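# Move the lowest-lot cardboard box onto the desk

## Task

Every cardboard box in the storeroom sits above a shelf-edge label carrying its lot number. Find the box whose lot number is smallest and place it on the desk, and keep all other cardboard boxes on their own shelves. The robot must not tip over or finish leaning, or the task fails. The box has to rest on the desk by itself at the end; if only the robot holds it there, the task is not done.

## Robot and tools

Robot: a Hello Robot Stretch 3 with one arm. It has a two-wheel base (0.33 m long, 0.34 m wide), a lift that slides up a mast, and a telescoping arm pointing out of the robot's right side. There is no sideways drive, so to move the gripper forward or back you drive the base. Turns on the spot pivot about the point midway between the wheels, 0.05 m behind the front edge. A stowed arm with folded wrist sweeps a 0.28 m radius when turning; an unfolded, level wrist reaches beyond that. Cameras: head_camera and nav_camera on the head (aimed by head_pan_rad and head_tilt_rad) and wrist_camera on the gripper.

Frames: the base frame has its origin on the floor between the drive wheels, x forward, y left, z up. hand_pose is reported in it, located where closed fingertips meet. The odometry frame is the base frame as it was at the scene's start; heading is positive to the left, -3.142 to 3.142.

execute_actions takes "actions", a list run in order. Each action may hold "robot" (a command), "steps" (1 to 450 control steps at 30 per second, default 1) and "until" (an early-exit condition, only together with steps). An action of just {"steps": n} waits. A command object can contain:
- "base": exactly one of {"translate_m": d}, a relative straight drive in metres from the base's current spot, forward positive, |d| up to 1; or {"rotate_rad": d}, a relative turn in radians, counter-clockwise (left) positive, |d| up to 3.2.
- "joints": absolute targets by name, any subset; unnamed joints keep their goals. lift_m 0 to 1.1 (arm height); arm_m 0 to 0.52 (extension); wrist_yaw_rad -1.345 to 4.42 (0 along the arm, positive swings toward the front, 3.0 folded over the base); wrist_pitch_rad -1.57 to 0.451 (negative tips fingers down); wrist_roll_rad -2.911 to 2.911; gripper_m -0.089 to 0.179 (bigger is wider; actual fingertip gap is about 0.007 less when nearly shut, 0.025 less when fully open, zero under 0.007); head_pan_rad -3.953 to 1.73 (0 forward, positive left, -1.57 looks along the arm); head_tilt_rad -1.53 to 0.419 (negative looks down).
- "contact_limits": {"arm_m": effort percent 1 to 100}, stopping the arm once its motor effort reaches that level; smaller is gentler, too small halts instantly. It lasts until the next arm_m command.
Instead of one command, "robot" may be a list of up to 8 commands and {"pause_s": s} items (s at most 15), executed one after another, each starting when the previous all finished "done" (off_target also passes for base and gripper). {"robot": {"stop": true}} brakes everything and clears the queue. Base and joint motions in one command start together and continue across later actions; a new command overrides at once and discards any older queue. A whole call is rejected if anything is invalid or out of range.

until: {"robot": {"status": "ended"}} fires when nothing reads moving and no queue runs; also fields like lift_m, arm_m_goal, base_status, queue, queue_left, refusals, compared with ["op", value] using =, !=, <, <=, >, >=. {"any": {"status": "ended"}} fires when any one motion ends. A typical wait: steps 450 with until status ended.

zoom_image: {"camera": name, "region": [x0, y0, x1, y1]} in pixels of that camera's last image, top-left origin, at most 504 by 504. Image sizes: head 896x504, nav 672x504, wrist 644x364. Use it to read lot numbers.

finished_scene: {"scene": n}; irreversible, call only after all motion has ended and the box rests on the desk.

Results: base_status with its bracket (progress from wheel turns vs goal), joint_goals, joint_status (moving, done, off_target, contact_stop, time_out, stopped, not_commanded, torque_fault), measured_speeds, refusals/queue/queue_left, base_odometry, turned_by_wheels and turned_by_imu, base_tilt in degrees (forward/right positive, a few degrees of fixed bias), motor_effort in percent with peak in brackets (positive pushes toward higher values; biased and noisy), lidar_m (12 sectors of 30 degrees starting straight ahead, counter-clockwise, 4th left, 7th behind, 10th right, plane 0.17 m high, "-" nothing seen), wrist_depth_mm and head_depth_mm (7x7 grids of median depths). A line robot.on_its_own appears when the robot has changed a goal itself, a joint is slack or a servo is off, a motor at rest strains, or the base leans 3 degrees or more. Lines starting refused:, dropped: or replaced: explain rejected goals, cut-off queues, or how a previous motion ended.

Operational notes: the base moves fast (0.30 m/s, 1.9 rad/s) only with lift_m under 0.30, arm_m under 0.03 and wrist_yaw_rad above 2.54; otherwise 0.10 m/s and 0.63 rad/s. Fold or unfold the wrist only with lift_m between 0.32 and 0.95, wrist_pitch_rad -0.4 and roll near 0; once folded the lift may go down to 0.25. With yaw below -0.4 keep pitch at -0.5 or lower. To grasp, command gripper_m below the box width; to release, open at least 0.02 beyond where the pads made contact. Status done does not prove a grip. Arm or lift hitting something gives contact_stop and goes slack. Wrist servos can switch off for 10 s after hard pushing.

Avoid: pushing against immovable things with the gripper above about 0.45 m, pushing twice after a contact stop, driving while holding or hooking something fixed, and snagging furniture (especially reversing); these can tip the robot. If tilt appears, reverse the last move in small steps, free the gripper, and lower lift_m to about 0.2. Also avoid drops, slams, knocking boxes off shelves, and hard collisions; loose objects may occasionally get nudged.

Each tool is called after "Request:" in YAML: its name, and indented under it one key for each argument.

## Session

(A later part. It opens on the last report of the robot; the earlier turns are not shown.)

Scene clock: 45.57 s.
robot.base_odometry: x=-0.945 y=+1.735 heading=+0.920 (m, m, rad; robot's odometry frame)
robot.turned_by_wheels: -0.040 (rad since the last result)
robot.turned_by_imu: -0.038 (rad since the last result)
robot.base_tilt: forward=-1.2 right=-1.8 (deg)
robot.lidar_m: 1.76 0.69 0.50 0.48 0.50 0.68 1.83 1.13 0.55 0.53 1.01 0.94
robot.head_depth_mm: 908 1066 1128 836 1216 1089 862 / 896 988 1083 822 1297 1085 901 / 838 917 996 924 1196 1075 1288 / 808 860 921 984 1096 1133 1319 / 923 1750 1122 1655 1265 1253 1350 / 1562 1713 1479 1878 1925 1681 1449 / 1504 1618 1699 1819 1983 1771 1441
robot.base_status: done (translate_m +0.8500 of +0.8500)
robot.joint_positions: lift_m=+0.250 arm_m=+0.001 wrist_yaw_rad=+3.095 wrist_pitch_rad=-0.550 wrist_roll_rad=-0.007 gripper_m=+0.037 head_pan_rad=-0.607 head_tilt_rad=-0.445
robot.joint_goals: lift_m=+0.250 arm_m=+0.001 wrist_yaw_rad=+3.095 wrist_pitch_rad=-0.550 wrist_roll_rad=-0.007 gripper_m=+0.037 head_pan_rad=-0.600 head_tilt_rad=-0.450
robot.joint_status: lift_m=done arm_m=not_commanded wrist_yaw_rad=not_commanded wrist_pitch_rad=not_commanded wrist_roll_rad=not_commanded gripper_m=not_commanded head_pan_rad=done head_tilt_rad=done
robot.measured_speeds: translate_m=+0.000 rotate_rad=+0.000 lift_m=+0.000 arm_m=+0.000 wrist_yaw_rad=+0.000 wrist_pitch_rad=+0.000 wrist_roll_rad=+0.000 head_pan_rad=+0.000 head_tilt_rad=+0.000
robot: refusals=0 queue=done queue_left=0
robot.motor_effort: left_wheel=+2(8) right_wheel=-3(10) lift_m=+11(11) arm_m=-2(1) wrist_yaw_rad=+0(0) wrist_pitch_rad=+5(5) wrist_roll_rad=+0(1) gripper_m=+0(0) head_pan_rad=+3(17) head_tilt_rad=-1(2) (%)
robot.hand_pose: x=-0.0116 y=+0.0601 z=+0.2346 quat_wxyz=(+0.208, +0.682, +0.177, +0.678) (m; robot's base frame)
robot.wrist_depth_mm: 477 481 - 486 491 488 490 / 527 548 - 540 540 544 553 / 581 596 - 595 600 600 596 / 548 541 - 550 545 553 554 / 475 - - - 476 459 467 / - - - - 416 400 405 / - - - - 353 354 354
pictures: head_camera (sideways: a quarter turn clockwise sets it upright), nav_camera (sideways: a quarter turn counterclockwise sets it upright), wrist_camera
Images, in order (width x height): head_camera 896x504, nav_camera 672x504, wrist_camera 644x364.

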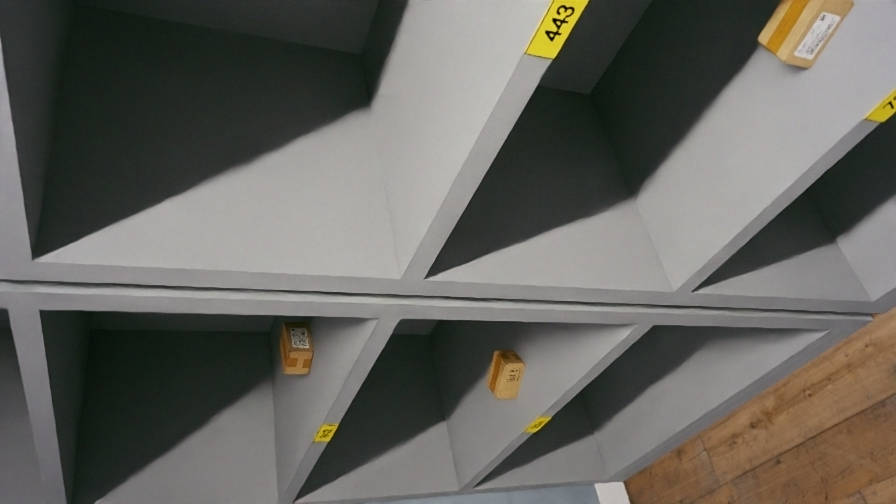

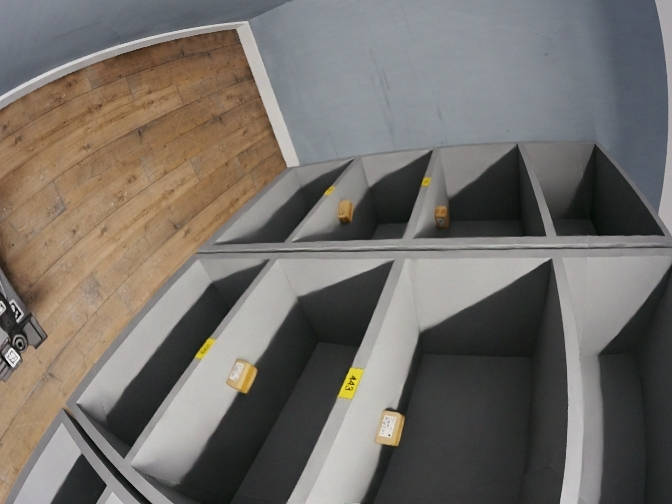

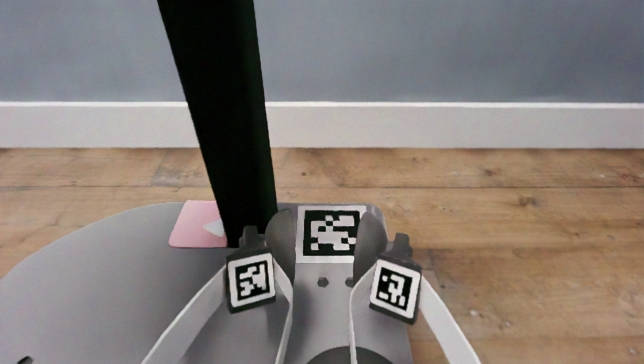

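Request:
execute_actions:
  actions:
    - {"robot":[{"base":{"translate_m":0.6},"joints":{"head_pan_rad":-0.85,"head_tilt_rad":-0.6}}],"steps":450,"until":{"robot":{"status":"ended"}}}

Scene clock: 49.27 s.
robot.base_odometry: x=-0.582 y=+2.212 heading=+0.920 (m, m, rad; robot's odometry frame)
robot.turned_by_wheels: +0.000 (rad since the last result)
robot.turned_by_imu: +0.001 (rad since the last result)
robot.base_tilt: forward=-1.5 right=-1.7 (deg)
robot.lidar_m: 1.16 0.70 0.51 0.49 0.51 0.69 1.86 0.85 0.93 0.70 0.55 1.21
robot.head_depth_mm: 874 500 541 575 634 815 807 / 962 1023 857 629 687 747 849 / 1026 1101 842 1289 1139 924 996 / 1110 1175 829 1377 1125 1003 1248 / 1205 1264 863 1444 1115 1436 1262 / 1201 1239 964 1440 1178 1455 1303 / 1106 1163 1270 1346 1530 1495 1296
robot.base_status: done (translate_m +0.6000 of +0.6000)
robot.joint_positions: lift_m=+0.250 arm_m=+0.001 wrist_yaw_rad=+3.095 wrist_pitch_rad=-0.550 wrist_roll_rad=-0.007 gripper_m=+0.037 head_pan_rad=-0.843 head_tilt_rad=-0.593
robot.joint_goals: lift_m=+0.250 arm_m=+0.001 wrist_yaw_rad=+3.095 wrist_pitch_rad=-0.550 wrist_roll_rad=-0.007 gripper_m=+0.037 head_pan_rad=-0.850 head_tilt_rad=-0.600
robot.joint_status: lift_m=done arm_m=not_commanded wrist_yaw_rad=not_commanded wrist_pitch_rad=not_commanded wrist_roll_rad=not_commanded gripper_m=not_commanded head_pan_rad=done head_tilt_rad=done
robot.measured_speeds: translate_m=+0.000 rotate_rad=+0.000 lift_m=+0.000 arm_m=+0.000 wrist_yaw_rad=+0.000 wrist_pitch_rad=+0.000 wrist_roll_rad=+0.000 head_pan_rad=+0.000 head_tilt_rad=+0.000
robot: refusals=0 queue=done queue_left=0
robot.motor_effort: left_wheel=+1(8) right_wheel=-3(7) lift_m=+11(11) arm_m=-1(1) wrist_yaw_rad=+0(0) wrist_pitch_rad=+5(5) wrist_roll_rad=+0(0) gripper_m=+0(0) head_pan_rad=-5(27) head_tilt_rad=-3(16) (%)
robot.hand_pose: x=-0.0116 y=+0.0601 z=+0.2346 quat_wxyz=(+0.208, +0.682, +0.177, +0.678) (m; robot's base frame)
robot.wrist_depth_mm: 487 489 - 495 498 493 495 / 534 537 - 558 546 560 546 / 594 600 - 610 602 594 614 / 534 542 - 558 557 542 560 / 479 - - - 472 472 467 / - - - - 416 404 406 / - - - - 346 360 354
pictures: head_camera (sideways: a quarter turn clockwise sets it upright), nav_camera (sideways: a quarter turn counterclockwise sets it upright), wrist_camera
Images, in order (width x height): head_camera 896x504, nav_camera 672x504, wrist_camera 644x364.

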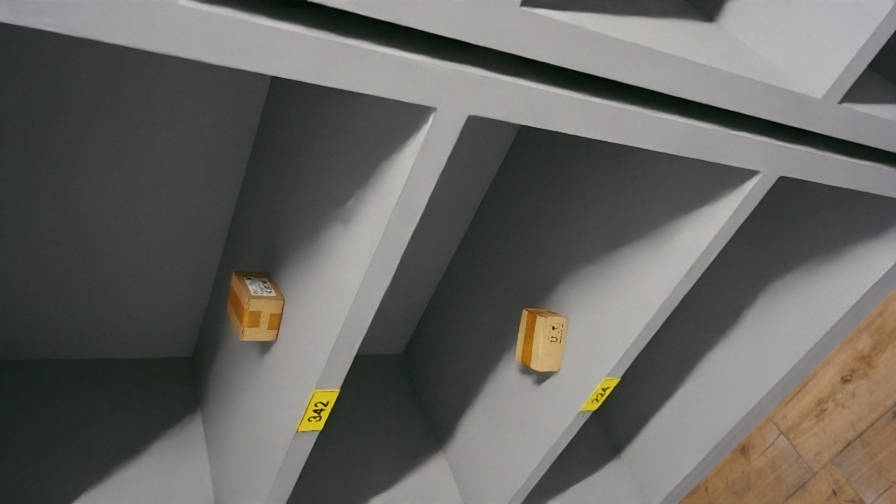

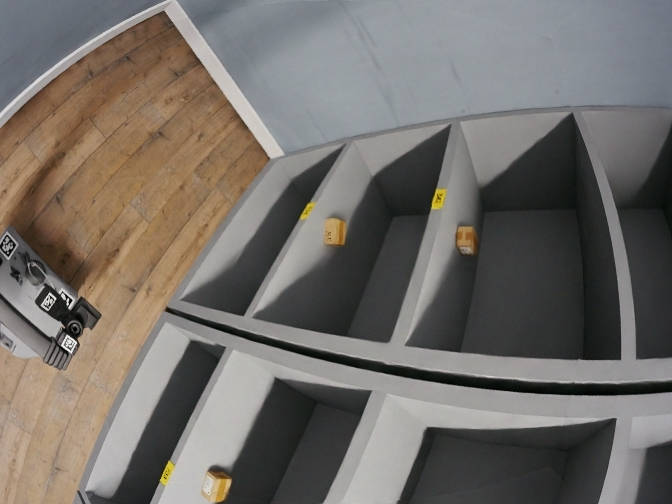

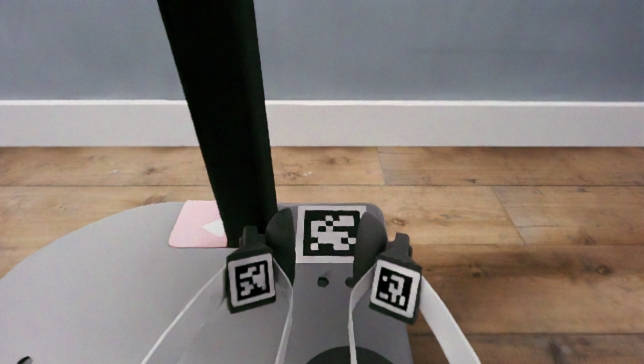

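Request:
zoom_image:
  camera: "head_camera"
  region: [500, 290, 640, 420]

Region (500, 290, 640, 420) of head_camera's 896x504 image, scaled by 3.600, with more detail than that image has; it fills the top 468 rows of this view, and the rest is white.

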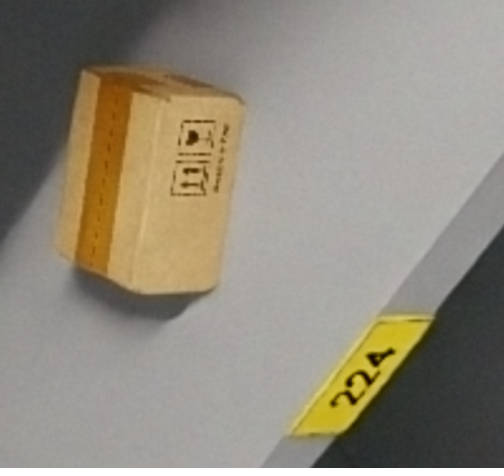

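Request:
execute_actions:
  actions:
    - {"robot":[{"base":{"translate_m":0.78},"joints":{"lift_m":0.29,"wrist_pitch_rad":-0.4,"head_pan_rad":-1.5,"head_tilt_rad":-0.8}},{"joints":{"lift_m":0.5}},{"joints":{"wrist_yaw_rad":0.0,"gripper_m":0.15}}],"steps":450,"until":{"robot":{"status":"ended"}}}

Scene clock: 59.73 s.
robot.base_odometry: x=-0.109 y=+2.833 heading=+0.920 (m, m, rad; robot's odometry frame)
robot.turned_by_wheels: +0.000 (rad since the last result)
robot.turned_by_imu: +0.003 (rad since the last result)
robot.base_tilt: forward=-1.5 right=-1.7 (deg)
robot.lidar_m: 0.38 0.40 0.52 0.50 0.51 0.70 1.89 0.74 0.72 0.97 0.55 0.40
robot.head_depth_mm: 828 755 584 1141 953 1261 1194 / 833 644 577 1139 945 1254 1187 / 840 697 591 1128 917 1269 1186 / 845 718 583 1115 933 1260 1197 / 854 707 578 1102 920 1277 1187 / 847 695 590 1098 917 1270 1175 / 830 685 582 1004 917 1155 1169
robot.base_status: done (translate_m +0.7800 of +0.7800)
robot.joint_positions: lift_m=+0.500 arm_m=+0.001 wrist_yaw_rad=+0.002 wrist_pitch_rad=-0.421 wrist_roll_rad=-0.007 gripper_m=+0.150 head_pan_rad=-1.493 head_tilt_rad=-0.790
robot.joint_goals: lift_m=+0.500 arm_m=+0.001 wrist_yaw_rad=+0.000 wrist_pitch_rad=-0.400 wrist_roll_rad=-0.007 gripper_m=+0.150 head_pan_rad=-1.500 head_tilt_rad=-0.800
robot.joint_status: lift_m=done arm_m=not_commanded wrist_yaw_rad=done wrist_pitch_rad=done wrist_roll_rad=not_commanded gripper_m=done head_pan_rad=done head_tilt_rad=done
robot.measured_speeds: translate_m=+0.000 rotate_rad=+0.000 lift_m=+0.000 arm_m=+0.000 wrist_yaw_rad=+0.000 wrist_pitch_rad=+0.000 wrist_roll_rad=+0.000 head_pan_rad=+0.000 head_tilt_rad=+0.000
robot: refusals=0 queue=done queue_left=0
robot.motor_effort: left_wheel=+2(9) right_wheel=-3(7) lift_m=+25(29) arm_m=-1(1) wrist_yaw_rad=-3(3) wrist_pitch_rad=+7(7) wrist_roll_rad=-1(0) gripper_m=+1(79) head_pan_rad=-4(45) head_tilt_rad=-4(18) (%)
robot.hand_pose: x=-0.0211 y=-0.3696 z=+0.5115 quat_wxyz=(+0.694, +0.149, -0.689, -0.147) (m; robot's base frame)
robot.wrist_depth_mm: 407 520 562 492 348 618 553 / 309 312 317 322 328 336 347 / 386 490 292 287 281 283 275 / 415 599 899 851 837 811 560 / 414 542 774 787 788 779 558 / 426 - 652 664 661 - 559 / 485 547 576 565 583 574 521
pictures: head_camera (sideways: a quarter turn clockwise sets it upright), nav_camera (sideways: a quarter turn counterclockwise sets it upright), wrist_camera
Images, in order (width x height): head_camera 896x504, nav_camera 672x504, wrist_camera 644x364.

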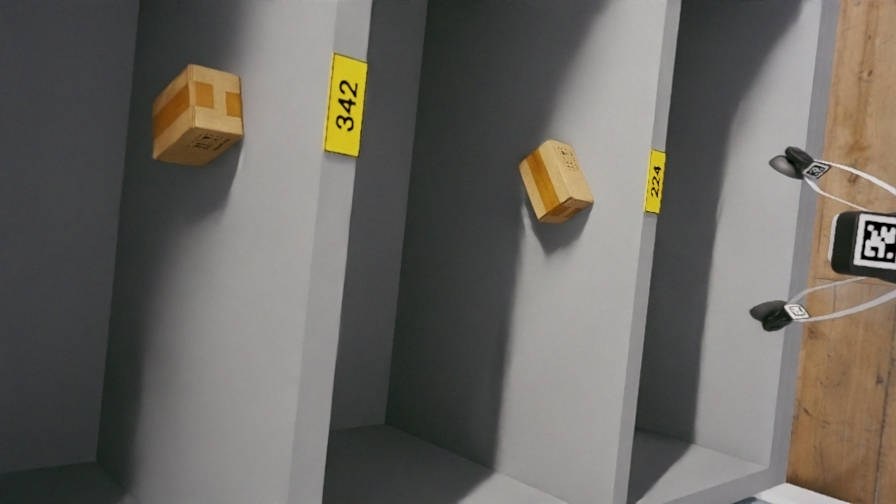

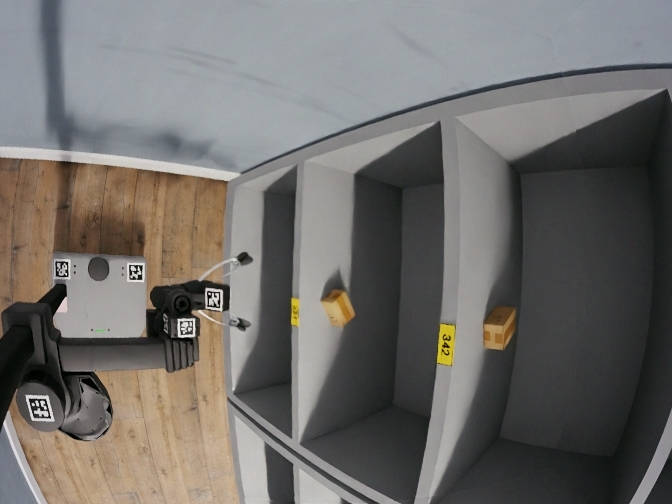

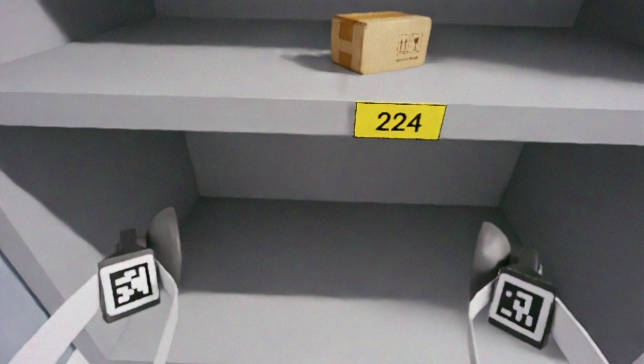

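Request:
execute_actions:
  actions:
    - {"robot":[{"base":{"translate_m":-0.21},"joints":{"lift_m":0.63,"wrist_yaw_rad":0.5,"gripper_m":0.179,"head_pan_rad":-1.6,"head_tilt_rad":-0.75}},{"joints":{"arm_m":0.12}}],"steps":450,"until":{"robot":{"status":"ended"}}}

Scene clock: 65.70 s.
robot.base_odometry: x=-0.236 y=+2.666 heading=+0.920 (m, m, rad; robot's odometry frame)
robot.turned_by_wheels: +0.000 (rad since the last result)
robot.turned_by_imu: +0.002 (rad since the last result)
robot.base_tilt: forward=-1.4 right=-1.8 (deg)
robot.lidar_m: 0.59 0.61 0.52 0.50 0.51 0.69 1.88 1.34 0.59 0.97 0.78 0.61
robot.head_depth_mm: 832 788 603 839 821 933 1196 / 841 816 593 1113 977 1011 - / 842 802 586 1159 963 878 1176 / 837 787 600 1155 965 1288 1173 / 834 771 594 1147 951 - 1179 / 836 664 587 1136 902 1244 1175 / 835 714 578 1128 934 1214 1167
robot.base_status: done (translate_m -0.2100 of -0.2100)
robot.joint_positions: lift_m=+0.630 arm_m=+0.120 wrist_yaw_rad=+0.499 wrist_pitch_rad=-0.420 wrist_roll_rad=-0.007 gripper_m=+0.179 head_pan_rad=-1.593 head_tilt_rad=-0.754
robot.joint_goals: lift_m=+0.630 arm_m=+0.120 wrist_yaw_rad=+0.500 wrist_pitch_rad=-0.400 wrist_roll_rad=-0.007 gripper_m=+0.179 head_pan_rad=-1.600 head_tilt_rad=-0.750
robot.joint_status: lift_m=done arm_m=done wrist_yaw_rad=done wrist_pitch_rad=done wrist_roll_rad=not_commanded gripper_m=done head_pan_rad=done head_tilt_rad=done
robot.measured_speeds: translate_m=+0.000 rotate_rad=+0.000 lift_m=+0.000 arm_m=+0.000 wrist_yaw_rad=+0.000 wrist_pitch_rad=+0.000 wrist_roll_rad=+0.000 head_pan_rad=+0.000 head_tilt_rad=+0.000
robot: refusals=0 queue=done queue_left=0
robot.motor_effort: left_wheel=+2(3) right_wheel=-2(7) lift_m=+25(29) arm_m=+3(4) wrist_yaw_rad=+1(3) wrist_pitch_rad=+7(7) wrist_roll_rad=-1(1) gripper_m=+1(81) head_pan_rad=-4(17) head_tilt_rad=+2(8) (%)
robot.hand_pose: x=+0.0857 y=-0.4613 z=+0.6417 quat_wxyz=(+0.709, +0.314, -0.631, +0.029) (m; robot's base frame)
robot.wrist_depth_mm: 404 495 647 637 554 490 436 / 420 524 651 665 594 518 465 / 456 491 522 516 526 536 480 / 487 418 391 347 368 405 408 / 518 621 336 323 327 334 332 / 521 692 807 289 271 274 279 / 594 686 688 698 249 236 241
pictures: head_camera (sideways: a quarter turn clockwise sets it upright), nav_camera (sideways: a quarter turn counterclockwise sets it upright), wrist_camera
Images, in order (width x height): head_camera 896x504, nav_camera 672x504, wrist_camera 644x364.

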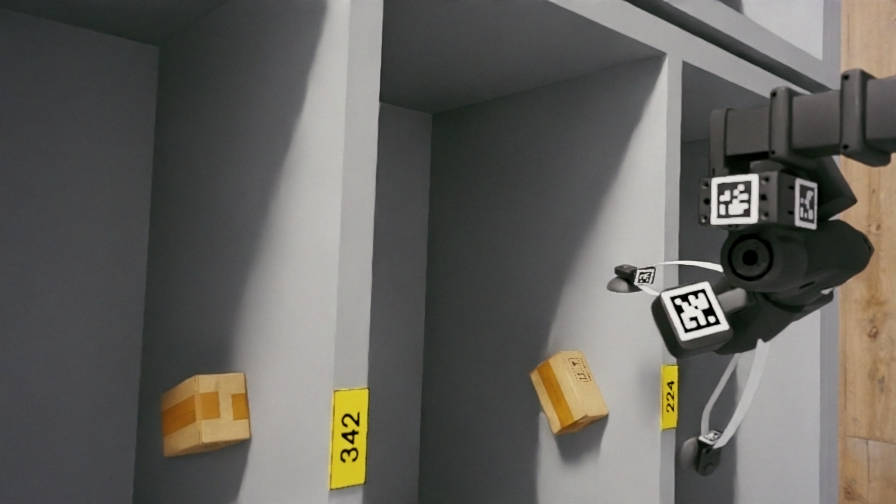

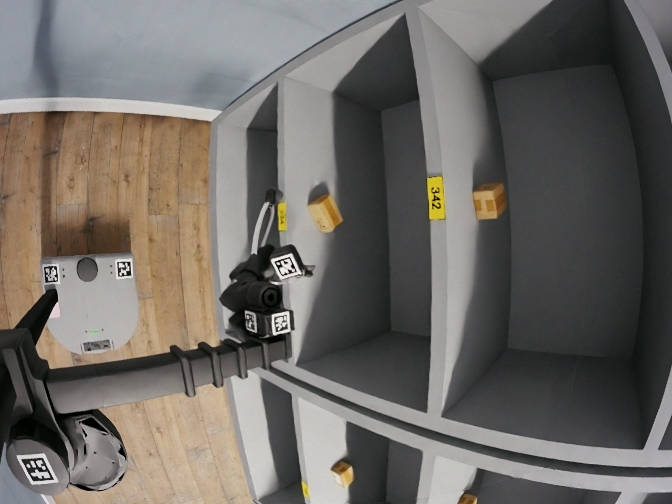

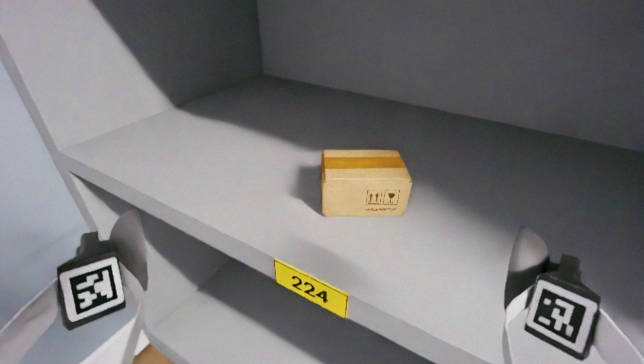

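Request:
execute_actions:
  actions:
    - {"robot":[{"joints":{"lift_m":0.57}},{"base":{"translate_m":0.01},"joints":{"arm_m":0.21}}],"steps":450,"until":{"robot":{"status":"ended"}}}

Scene clock: 69.50 s.
robot.base_odometry: x=-0.230 y=+2.674 heading=+0.920 (m, m, rad; robot's odometry frame)
robot.turned_by_wheels: +0.000 (rad since the last result)
robot.turned_by_imu: +0.001 (rad since the last result)
robot.base_tilt: forward=-1.5 right=-1.7 (deg)
robot.lidar_m: 0.58 0.60 0.51 0.49 0.51 0.70 1.88 1.34 0.60 0.97 0.76 0.61
robot.head_depth_mm: 828 807 603 868 851 939 1193 / 843 816 593 1123 974 1022 1175 / 839 802 587 1160 965 - 1191 / 838 789 601 1157 959 - 1188 / 836 776 593 1143 965 1249 1184 / 836 652 587 1144 905 1242 1178 / 837 742 578 1127 938 1238 1166
robot.base_status: done (translate_m +0.0100 of +0.0100)
robot.joint_positions: lift_m=+0.570 arm_m=+0.210 wrist_yaw_rad=+0.499 wrist_pitch_rad=-0.420 wrist_roll_rad=-0.007 gripper_m=+0.179 head_pan_rad=-1.593 head_tilt_rad=-0.754
robot.joint_goals: lift_m=+0.570 arm_m=+0.210 wrist_yaw_rad=+0.500 wrist_pitch_rad=-0.400 wrist_roll_rad=-0.007 gripper_m=+0.179 head_pan_rad=-1.600 head_tilt_rad=-0.750
robot.joint_status: lift_m=done arm_m=done wrist_yaw_rad=done wrist_pitch_rad=done wrist_roll_rad=not_commanded gripper_m=done head_pan_rad=done head_tilt_rad=done
robot.measured_speeds: translate_m=+0.000 rotate_rad=+0.000 lift_m=+0.000 arm_m=+0.000 wrist_yaw_rad=+0.000 wrist_pitch_rad=+0.000 wrist_roll_rad=+0.000 head_pan_rad=+0.000 head_tilt_rad=+0.000
robot: refusals=0 queue=done queue_left=0
robot.motor_effort: left_wheel=+2(5) right_wheel=-2(5) lift_m=+11(23) arm_m=+4(4) wrist_yaw_rad=+1(1) wrist_pitch_rad=+6(7) wrist_roll_rad=+0(0) gripper_m=+0(1) head_pan_rad=-4(4) head_tilt_rad=+2(2) (%)
robot.hand_pose: x=+0.0857 y=-0.5514 z=+0.5826 quat_wxyz=(+0.709, +0.314, -0.631, +0.029) (m; robot's base frame)
robot.wrist_depth_mm: 393 481 600 541 483 420 376 / 411 490 549 551 497 447 396 / 369 376 380 387 390 393 399 / 288 288 292 225 286 298 300 / 447 243 236 236 240 247 243 / 495 218 198 200 202 202 206 / 560 628 193 172 174 174 177
pictures: head_camera (sideways: a quarter turn clockwise sets it upright), nav_camera (sideways: a quarter turn counterclockwise sets it upright), wrist_camera
Images, in order (width x height): head_camera 896x504, nav_camera 672x504, wrist_camera 644x364.

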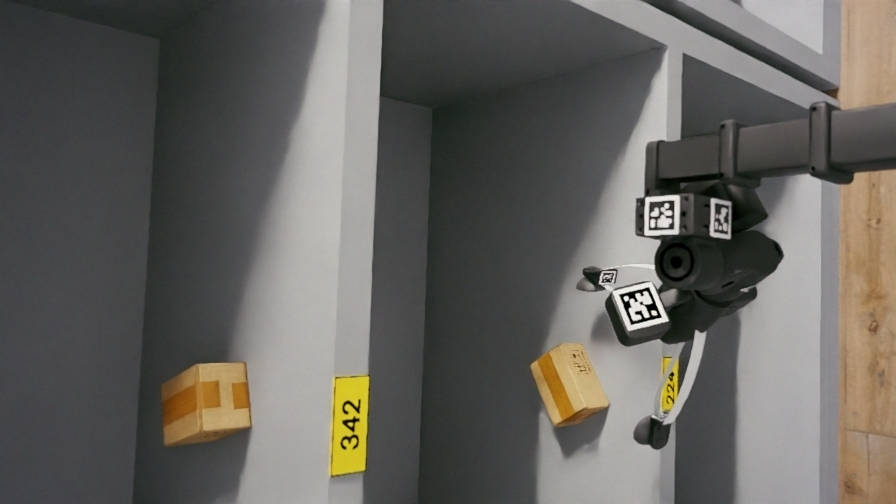

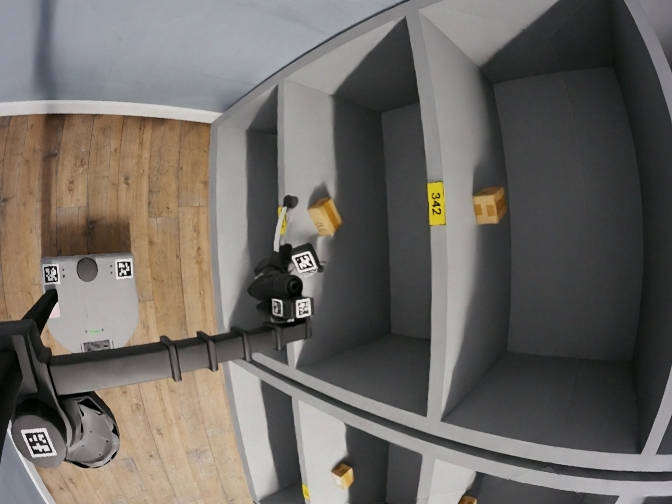

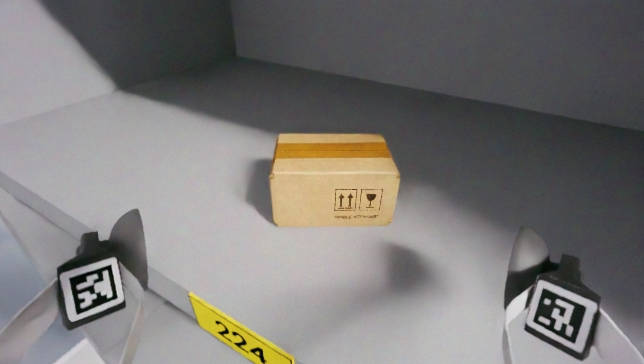

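Request:
execute_actions:
  actions:
    - {"robot":[{"joints":{"lift_m":0.543}},{"base":{"translate_m":0.044},"joints":{"arm_m":0.303}}],"steps":450,"until":{"robot":{"status":"ended"}}}

Scene clock: 72.43 s.
robot.base_odometry: x=-0.204 y=+2.709 heading=+0.920 (m, m, rad; robot's odometry frame)
robot.turned_by_wheels: +0.000 (rad since the last result)
robot.turned_by_imu: +0.001 (rad since the last result)
robot.base_tilt: forward=-1.2 right=-1.6 (deg)
robot.lidar_m: 0.54 0.56 0.51 0.50 0.51 0.69 1.88 1.39 0.62 0.97 0.71 0.56
robot.head_depth_mm: 841 831 601 989 936 957 1192 / 840 816 593 1159 975 1219 1192 / 841 803 585 1159 993 1287 1191 / 838 788 600 1155 1010 1289 1181 / 838 710 594 1148 934 1258 1178 / 836 689 587 1140 942 1251 1174 / 836 749 578 1126 936 1236 1169
robot.base_status: done (translate_m +0.0440 of +0.0440)
robot.joint_positions: lift_m=+0.543 arm_m=+0.303 wrist_yaw_rad=+0.499 wrist_pitch_rad=-0.420 wrist_roll_rad=-0.007 gripper_m=+0.179 head_pan_rad=-1.593 head_tilt_rad=-0.754
robot.joint_goals: lift_m=+0.543 arm_m=+0.303 wrist_yaw_rad=+0.500 wrist_pitch_rad=-0.400 wrist_roll_rad=-0.007 gripper_m=+0.179 head_pan_rad=-1.600 head_tilt_rad=-0.750
robot.joint_status: lift_m=done arm_m=done wrist_yaw_rad=done wrist_pitch_rad=done wrist_roll_rad=not_commanded gripper_m=done head_pan_rad=done head_tilt_rad=done
robot.measured_speeds: translate_m=+0.000 rotate_rad=+0.000 lift_m=+0.000 arm_m=+0.000 wrist_yaw_rad=+0.000 wrist_pitch_rad=+0.000 wrist_roll_rad=+0.000 head_pan_rad=+0.000 head_tilt_rad=+0.000
robot: refusals=0 queue=done queue_left=0
robot.motor_effort: left_wheel=+2(5) right_wheel=-2(5) lift_m=+11(11) arm_m=+4(4) wrist_yaw_rad=+1(1) wrist_pitch_rad=+7(6) wrist_roll_rad=+0(0) gripper_m=+1(1) head_pan_rad=-4(5) head_tilt_rad=+2(2) (%)
robot.hand_pose: x=+0.0857 y=-0.6444 z=+0.5556 quat_wxyz=(+0.709, +0.314, -0.631, +0.029) (m; robot's base frame)
robot.wrist_depth_mm: 368 450 506 445 387 346 309 / 376 427 456 460 411 370 326 / 313 314 318 321 324 332 330 / 243 243 233 158 247 253 252 / 199 203 133 128 135 205 205 / - 167 126 125 130 169 173 / 139 143 140 139 141 146 148
pictures: head_camera (sideways: a quarter turn clockwise sets it upright), nav_camera (sideways: a quarter turn counterclockwise sets it upright), wrist_camera
Images, in order (width x height): head_camera 896x504, nav_camera 672x504, wrist_camera 644x364.

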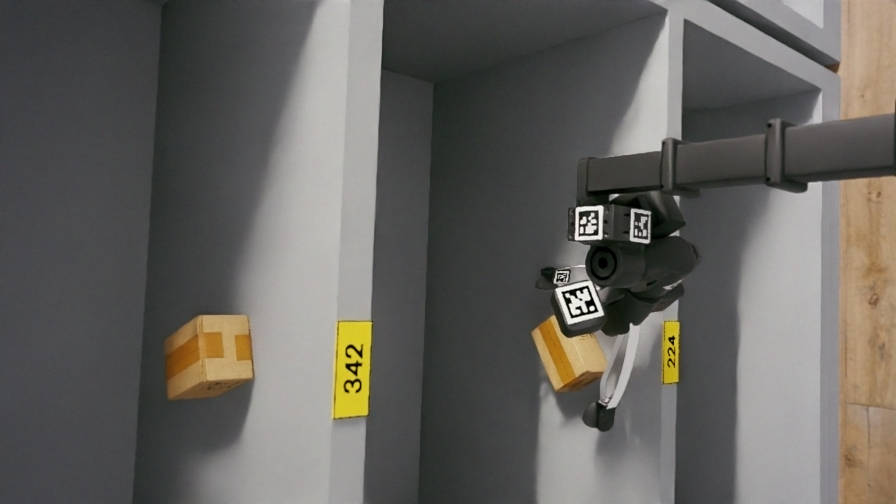

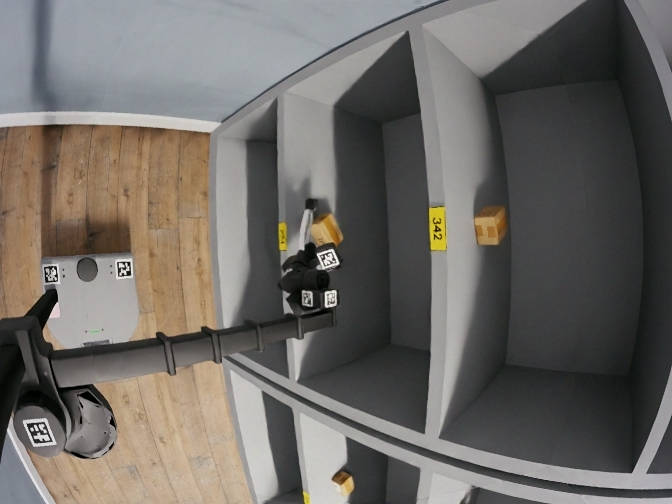

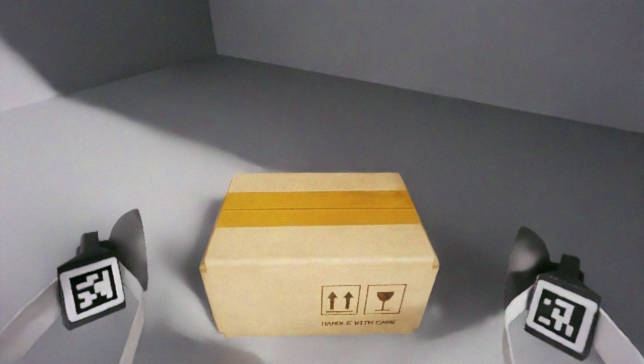

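Request:
execute_actions:
  actions:
    - {"robot":[{"joints":{"lift_m":0.534}},{"joints":{"gripper_m":0.05}},{"joints":{"lift_m":0.575}}],"steps":450,"until":{"robot":{"status":"ended"}}}

Scene clock: 76.90 s.
robot.base_odometry: x=-0.204 y=+2.709 heading=+0.920 (m, m, rad; robot's odometry frame)
robot.turned_by_wheels: +0.000 (rad since the last result)
robot.turned_by_imu: +0.001 (rad since the last result)
robot.base_tilt: forward=-1.2 right=-1.6 (deg)
robot.lidar_m: 0.54 0.56 0.51 0.50 0.51 0.70 1.88 1.39 0.62 0.97 0.71 0.56
robot.head_depth_mm: 846 829 602 987 933 959 1191 / 842 816 592 1159 975 1207 1200 / 840 800 586 1162 1018 1273 1186 / 838 786 601 1158 1017 1281 1189 / 841 708 593 1153 894 1261 1181 / 837 693 585 1139 920 1245 1180 / 832 750 577 1128 934 1238 1163
robot.base_status: done (translate_m +0.0440 of +0.0440)
robot.joint_positions: lift_m=+0.575 arm_m=+0.303 wrist_yaw_rad=+0.499 wrist_pitch_rad=-0.423 wrist_roll_rad=-0.007 gripper_m=+0.055 head_pan_rad=-1.593 head_tilt_rad=-0.754
robot.joint_goals: lift_m=+0.575 arm_m=+0.303 wrist_yaw_rad=+0.500 wrist_pitch_rad=-0.400 wrist_roll_rad=-0.007 gripper_m=+0.056 head_pan_rad=-1.600 head_tilt_rad=-0.750
robot.joint_status: lift_m=done arm_m=done wrist_yaw_rad=done wrist_pitch_rad=done wrist_roll_rad=not_commanded gripper_m=done head_pan_rad=done head_tilt_rad=done
robot.measured_speeds: translate_m=+0.000 rotate_rad=+0.000 lift_m=+0.000 arm_m=+0.000 wrist_yaw_rad=+0.000 wrist_pitch_rad=+0.000 wrist_roll_rad=+0.000 head_pan_rad=+0.000 head_tilt_rad=+0.000
robot: refusals=0 queue=done queue_left=0
robot.on_its_own: gripper_m is held at +0.056, not at your +0.050, by its stall guard, which is still easing
robot.motor_effort: left_wheel=+2(2) right_wheel=-3(3) lift_m=+25(25) arm_m=+3(3) wrist_yaw_rad=+1(1) wrist_pitch_rad=+8(9) wrist_roll_rad=+0(0) gripper_m=-3(98) head_pan_rad=-4(4) head_tilt_rad=+2(2) (%)
robot.hand_pose: x=+0.0856 y=-0.6441 z=+0.5860 quat_wxyz=(+0.709, +0.315, -0.630, +0.028) (m; robot's base frame)
robot.wrist_depth_mm: 367 439 518 451 392 344 308 / 383 461 528 478 414 368 327 / 373 384 379 383 394 373 345 / 292 293 296 164 305 304 304 / 236 240 128 128 130 244 246 / 200 206 127 128 130 207 207 / 174 172 169 167 169 174 178
pictures: head_camera (sideways: a quarter turn clockwise sets it upright), nav_camera (sideways: a quarter turn counterclockwise sets it upright), wrist_camera
Images, in order (width x height): head_camera 896x504, nav_camera 672x504, wrist_camera 644x364.

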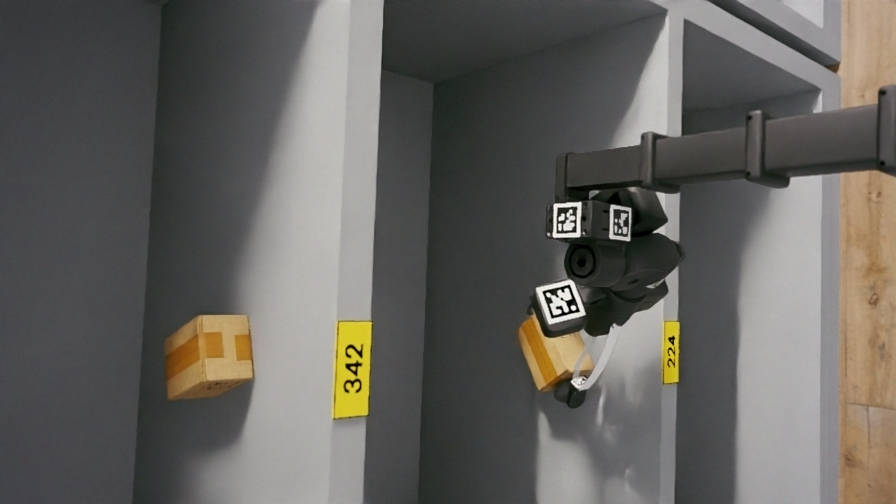

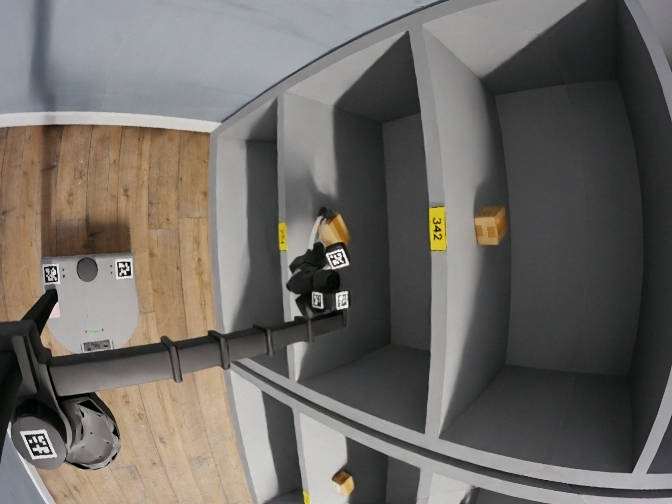

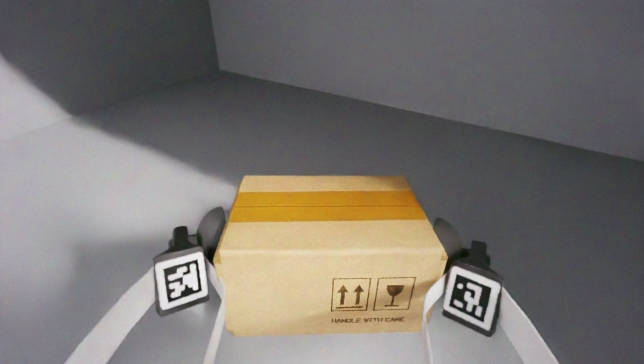

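Request:
execute_actions:
  actions:
    - {"robot":[{"joints":{"gripper_m":0.064,"arm_m":0.0}},{"base":{"translate_m":-0.25},"joints":{"wrist_yaw_rad":2.62,"lift_m":0.29,"head_pan_rad":-1.2,"head_tilt_rad":-1.0}}],"steps":450,"until":{"robot":{"status":"ended"}}}

Scene clock: 85.00 s.
robot.base_odometry: x=-0.355 y=+2.510 heading=+0.920 (m, m, rad; robot's odometry frame)
robot.turned_by_wheels: +0.000 (rad since the last result)
robot.turned_by_imu: +0.002 (rad since the last result)
robot.base_tilt: forward=-1.4 right=-1.6 (deg)
robot.lidar_m: 0.79 0.71 0.51 0.49 0.51 0.69 1.86 1.16 0.54 0.53 1.01 0.82
robot.head_depth_mm: 606 526 1087 928 909 1224 1157 / 599 536 1079 933 1260 1233 1160 / 593 1086 1069 934 1330 1248 1178 / 586 1135 1065 955 1324 1259 - / 577 1164 1053 968 1340 1251 1134 / 582 1195 1042 1393 1342 1242 1126 / 596 1181 1036 1431 1354 1233 1122
robot.base_status: done (translate_m -0.2500 of -0.2500)
robot.joint_positions: lift_m=+0.290 arm_m=+0.001 wrist_yaw_rad=+2.619 wrist_pitch_rad=-0.425 wrist_roll_rad=-0.007 gripper_m=+0.065 head_pan_rad=-1.206 head_tilt_rad=-0.988
robot.joint_goals: lift_m=+0.290 arm_m=+0.000 wrist_yaw_rad=+2.620 wrist_pitch_rad=-0.400 wrist_roll_rad=-0.007 gripper_m=+0.064 head_pan_rad=-1.200 head_tilt_rad=-1.000
robot.joint_status: lift_m=done arm_m=done wrist_yaw_rad=done wrist_pitch_rad=done wrist_roll_rad=not_commanded gripper_m=done head_pan_rad=done head_tilt_rad=done
robot.measured_speeds: translate_m=+0.000 rotate_rad=+0.000 lift_m=+0.000 arm_m=+0.000 wrist_yaw_rad=+0.000 wrist_pitch_rad=+0.000 wrist_roll_rad=+0.000 head_pan_rad=+0.000 head_tilt_rad=+0.000
robot: refusals=0 queue=done queue_left=0
robot.motor_effort: left_wheel=+1(7) right_wheel=-2(8) lift_m=+11(25) arm_m=-5(5) wrist_yaw_rad=+1(4) wrist_pitch_rad=+8(9) wrist_roll_rad=+0(0) gripper_m=-19(22) head_pan_rad=+3(35) head_tilt_rad=-4(20) (%)
robot.hand_pose: x=+0.0903 y=+0.0477 z=+0.3015 quat_wxyz=(+0.323, +0.704, -0.033, +0.632) (m; robot's base frame)
robot.wrist_depth_mm: 403 441 498 562 653 719 579 / 427 468 538 628 723 772 612 / 455 505 576 674 794 798 631 / 494 552 590 163 736 737 635 / 526 562 128 128 129 596 611 / - 507 126 128 130 507 504 / - - 139 411 420 429 445
pictures: head_camera (sideways: a quarter turn clockwise sets it upright), nav_camera (sideways: a quarter turn counterclockwise sets it upright), wrist_camera
Images, in order (width x height): head_camera 896x504, nav_camera 672x504, wrist_camera 644x364.

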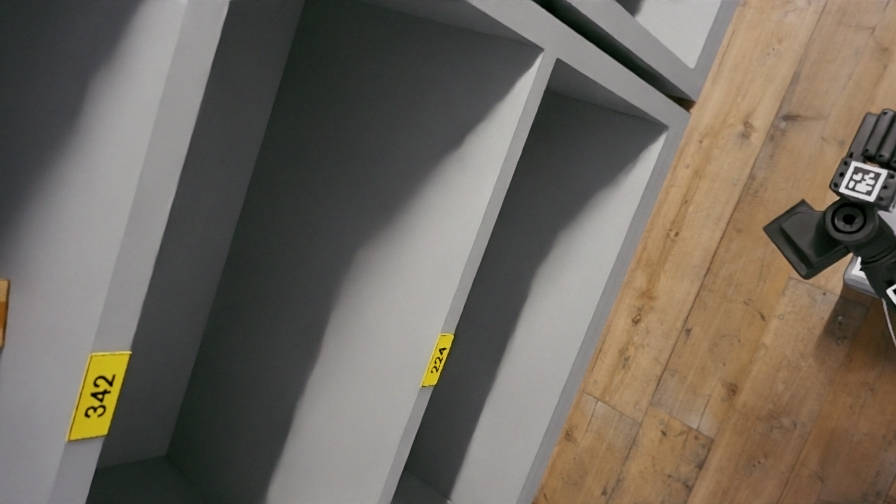

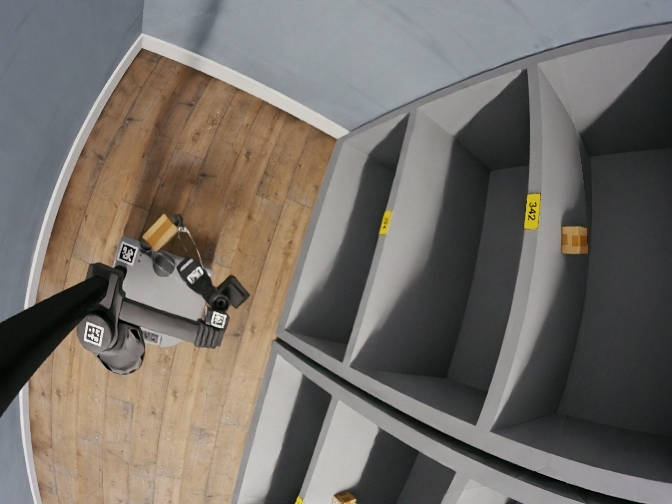

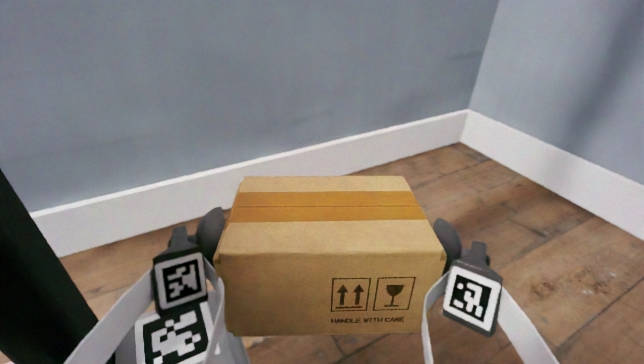

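Request:
execute_actions:
  actions:
    - {"robot":[{"base":{"translate_m":-1.0},"joints":{"head_pan_rad":-1.6,"head_tilt_rad":-0.75}},{"base":{"translate_m":-0.7}}],"steps":450,"until":{"robot":{"status":"ended"}}}

Scene clock: 94.93 s.
robot.base_odometry: x=-1.385 y=+1.158 heading=+0.920 (m, m, rad; robot's odometry frame)
robot.turned_by_wheels: +0.000 (rad since the last result)
robot.turned_by_imu: +0.003 (rad since the last result)
robot.base_tilt: forward=-1.4 right=-1.6 (deg)
robot.lidar_m: 1.91 0.69 0.50 0.48 0.49 0.67 1.81 1.33 0.60 0.99 0.80 0.78
robot.head_depth_mm: 828 776 623 789 824 985 1211 / 855 817 617 1093 954 1044 1191 / 855 802 610 1176 967 1294 1197 / 856 788 600 1161 959 1295 1192 / 854 775 594 1157 951 1281 1175 / 852 732 608 1136 925 1265 1172 / 852 647 600 1132 938 1262 1177
robot.base_status: done (translate_m -0.7000 of -0.7000)
robot.joint_positions: lift_m=+0.290 arm_m=+0.001 wrist_yaw_rad=+2.619 wrist_pitch_rad=-0.425 wrist_roll_rad=-0.007 gripper_m=+0.065 head_pan_rad=-1.593 head_tilt_rad=-0.754
robot.joint_goals: lift_m=+0.290 arm_m=+0.000 wrist_yaw_rad=+2.620 wrist_pitch_rad=-0.400 wrist_roll_rad=-0.007 gripper_m=+0.064 head_pan_rad=-1.600 head_tilt_rad=-0.750
robot.joint_status: lift_m=done arm_m=done wrist_yaw_rad=done wrist_pitch_rad=done wrist_roll_rad=not_commanded gripper_m=done head_pan_rad=done head_tilt_rad=done
robot.measured_speeds: translate_m=+0.000 rotate_rad=+0.000 lift_m=+0.000 arm_m=+0.000 wrist_yaw_rad=+0.000 wrist_pitch_rad=+0.000 wrist_roll_rad=+0.000 head_pan_rad=+0.000 head_tilt_rad=+0.000
robot: refusals=0 queue=done queue_left=0
robot.motor_effort: left_wheel=+2(5) right_wheel=-2(10) lift_m=+11(11) arm_m=-5(5) wrist_yaw_rad=+1(2) wrist_pitch_rad=+9(9) wrist_roll_rad=+0(0) gripper_m=-20(19) head_pan_rad=-5(35) head_tilt_rad=+2(19) (%)
robot.hand_pose: x=+0.0903 y=+0.0477 z=+0.3015 quat_wxyz=(+0.323, +0.704, -0.033, +0.632) (m; robot's base frame)
robot.wrist_depth_mm: 389 424 481 539 649 768 958 / 414 453 525 593 689 856 - / 439 498 570 655 759 910 995 / 479 534 588 164 739 735 734 / 502 549 128 128 129 597 612 / - 511 126 128 130 503 507 / - - 139 411 410 428 435
pictures: head_camera (sideways: a quarter turn clockwise sets it upright), nav_camera (sideways: a quarter turn counterclockwise sets it upright), wrist_camera
Images, in order (width x height): head_camera 896x504, nav_camera 672x504, wrist_camera 644x364.

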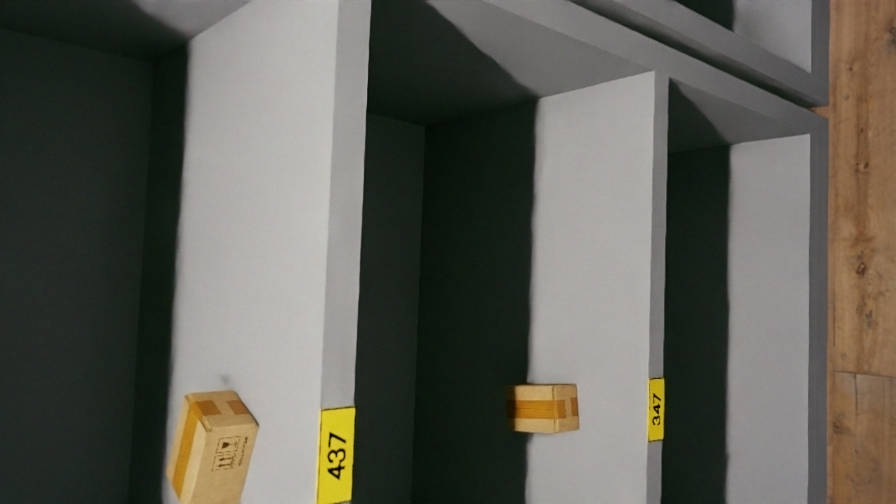

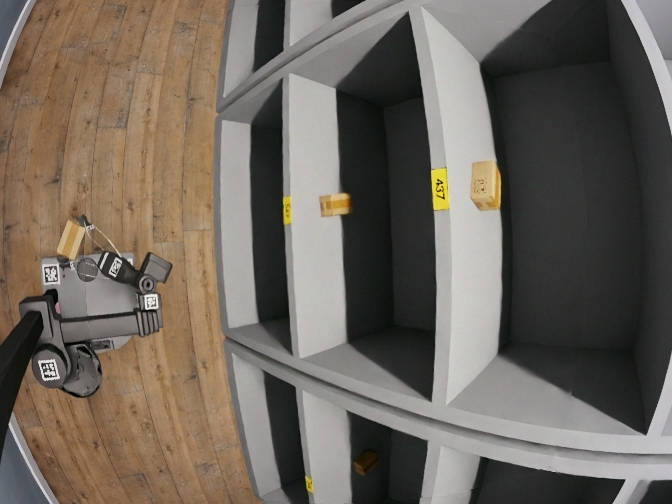

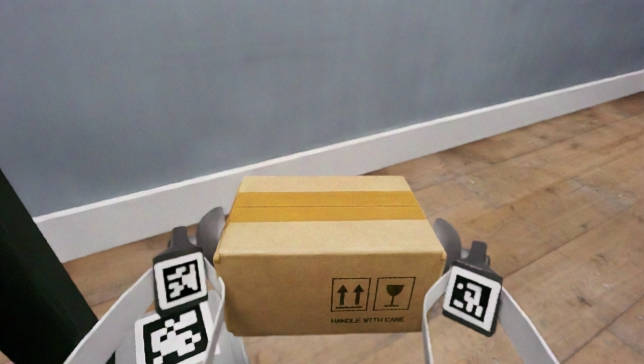

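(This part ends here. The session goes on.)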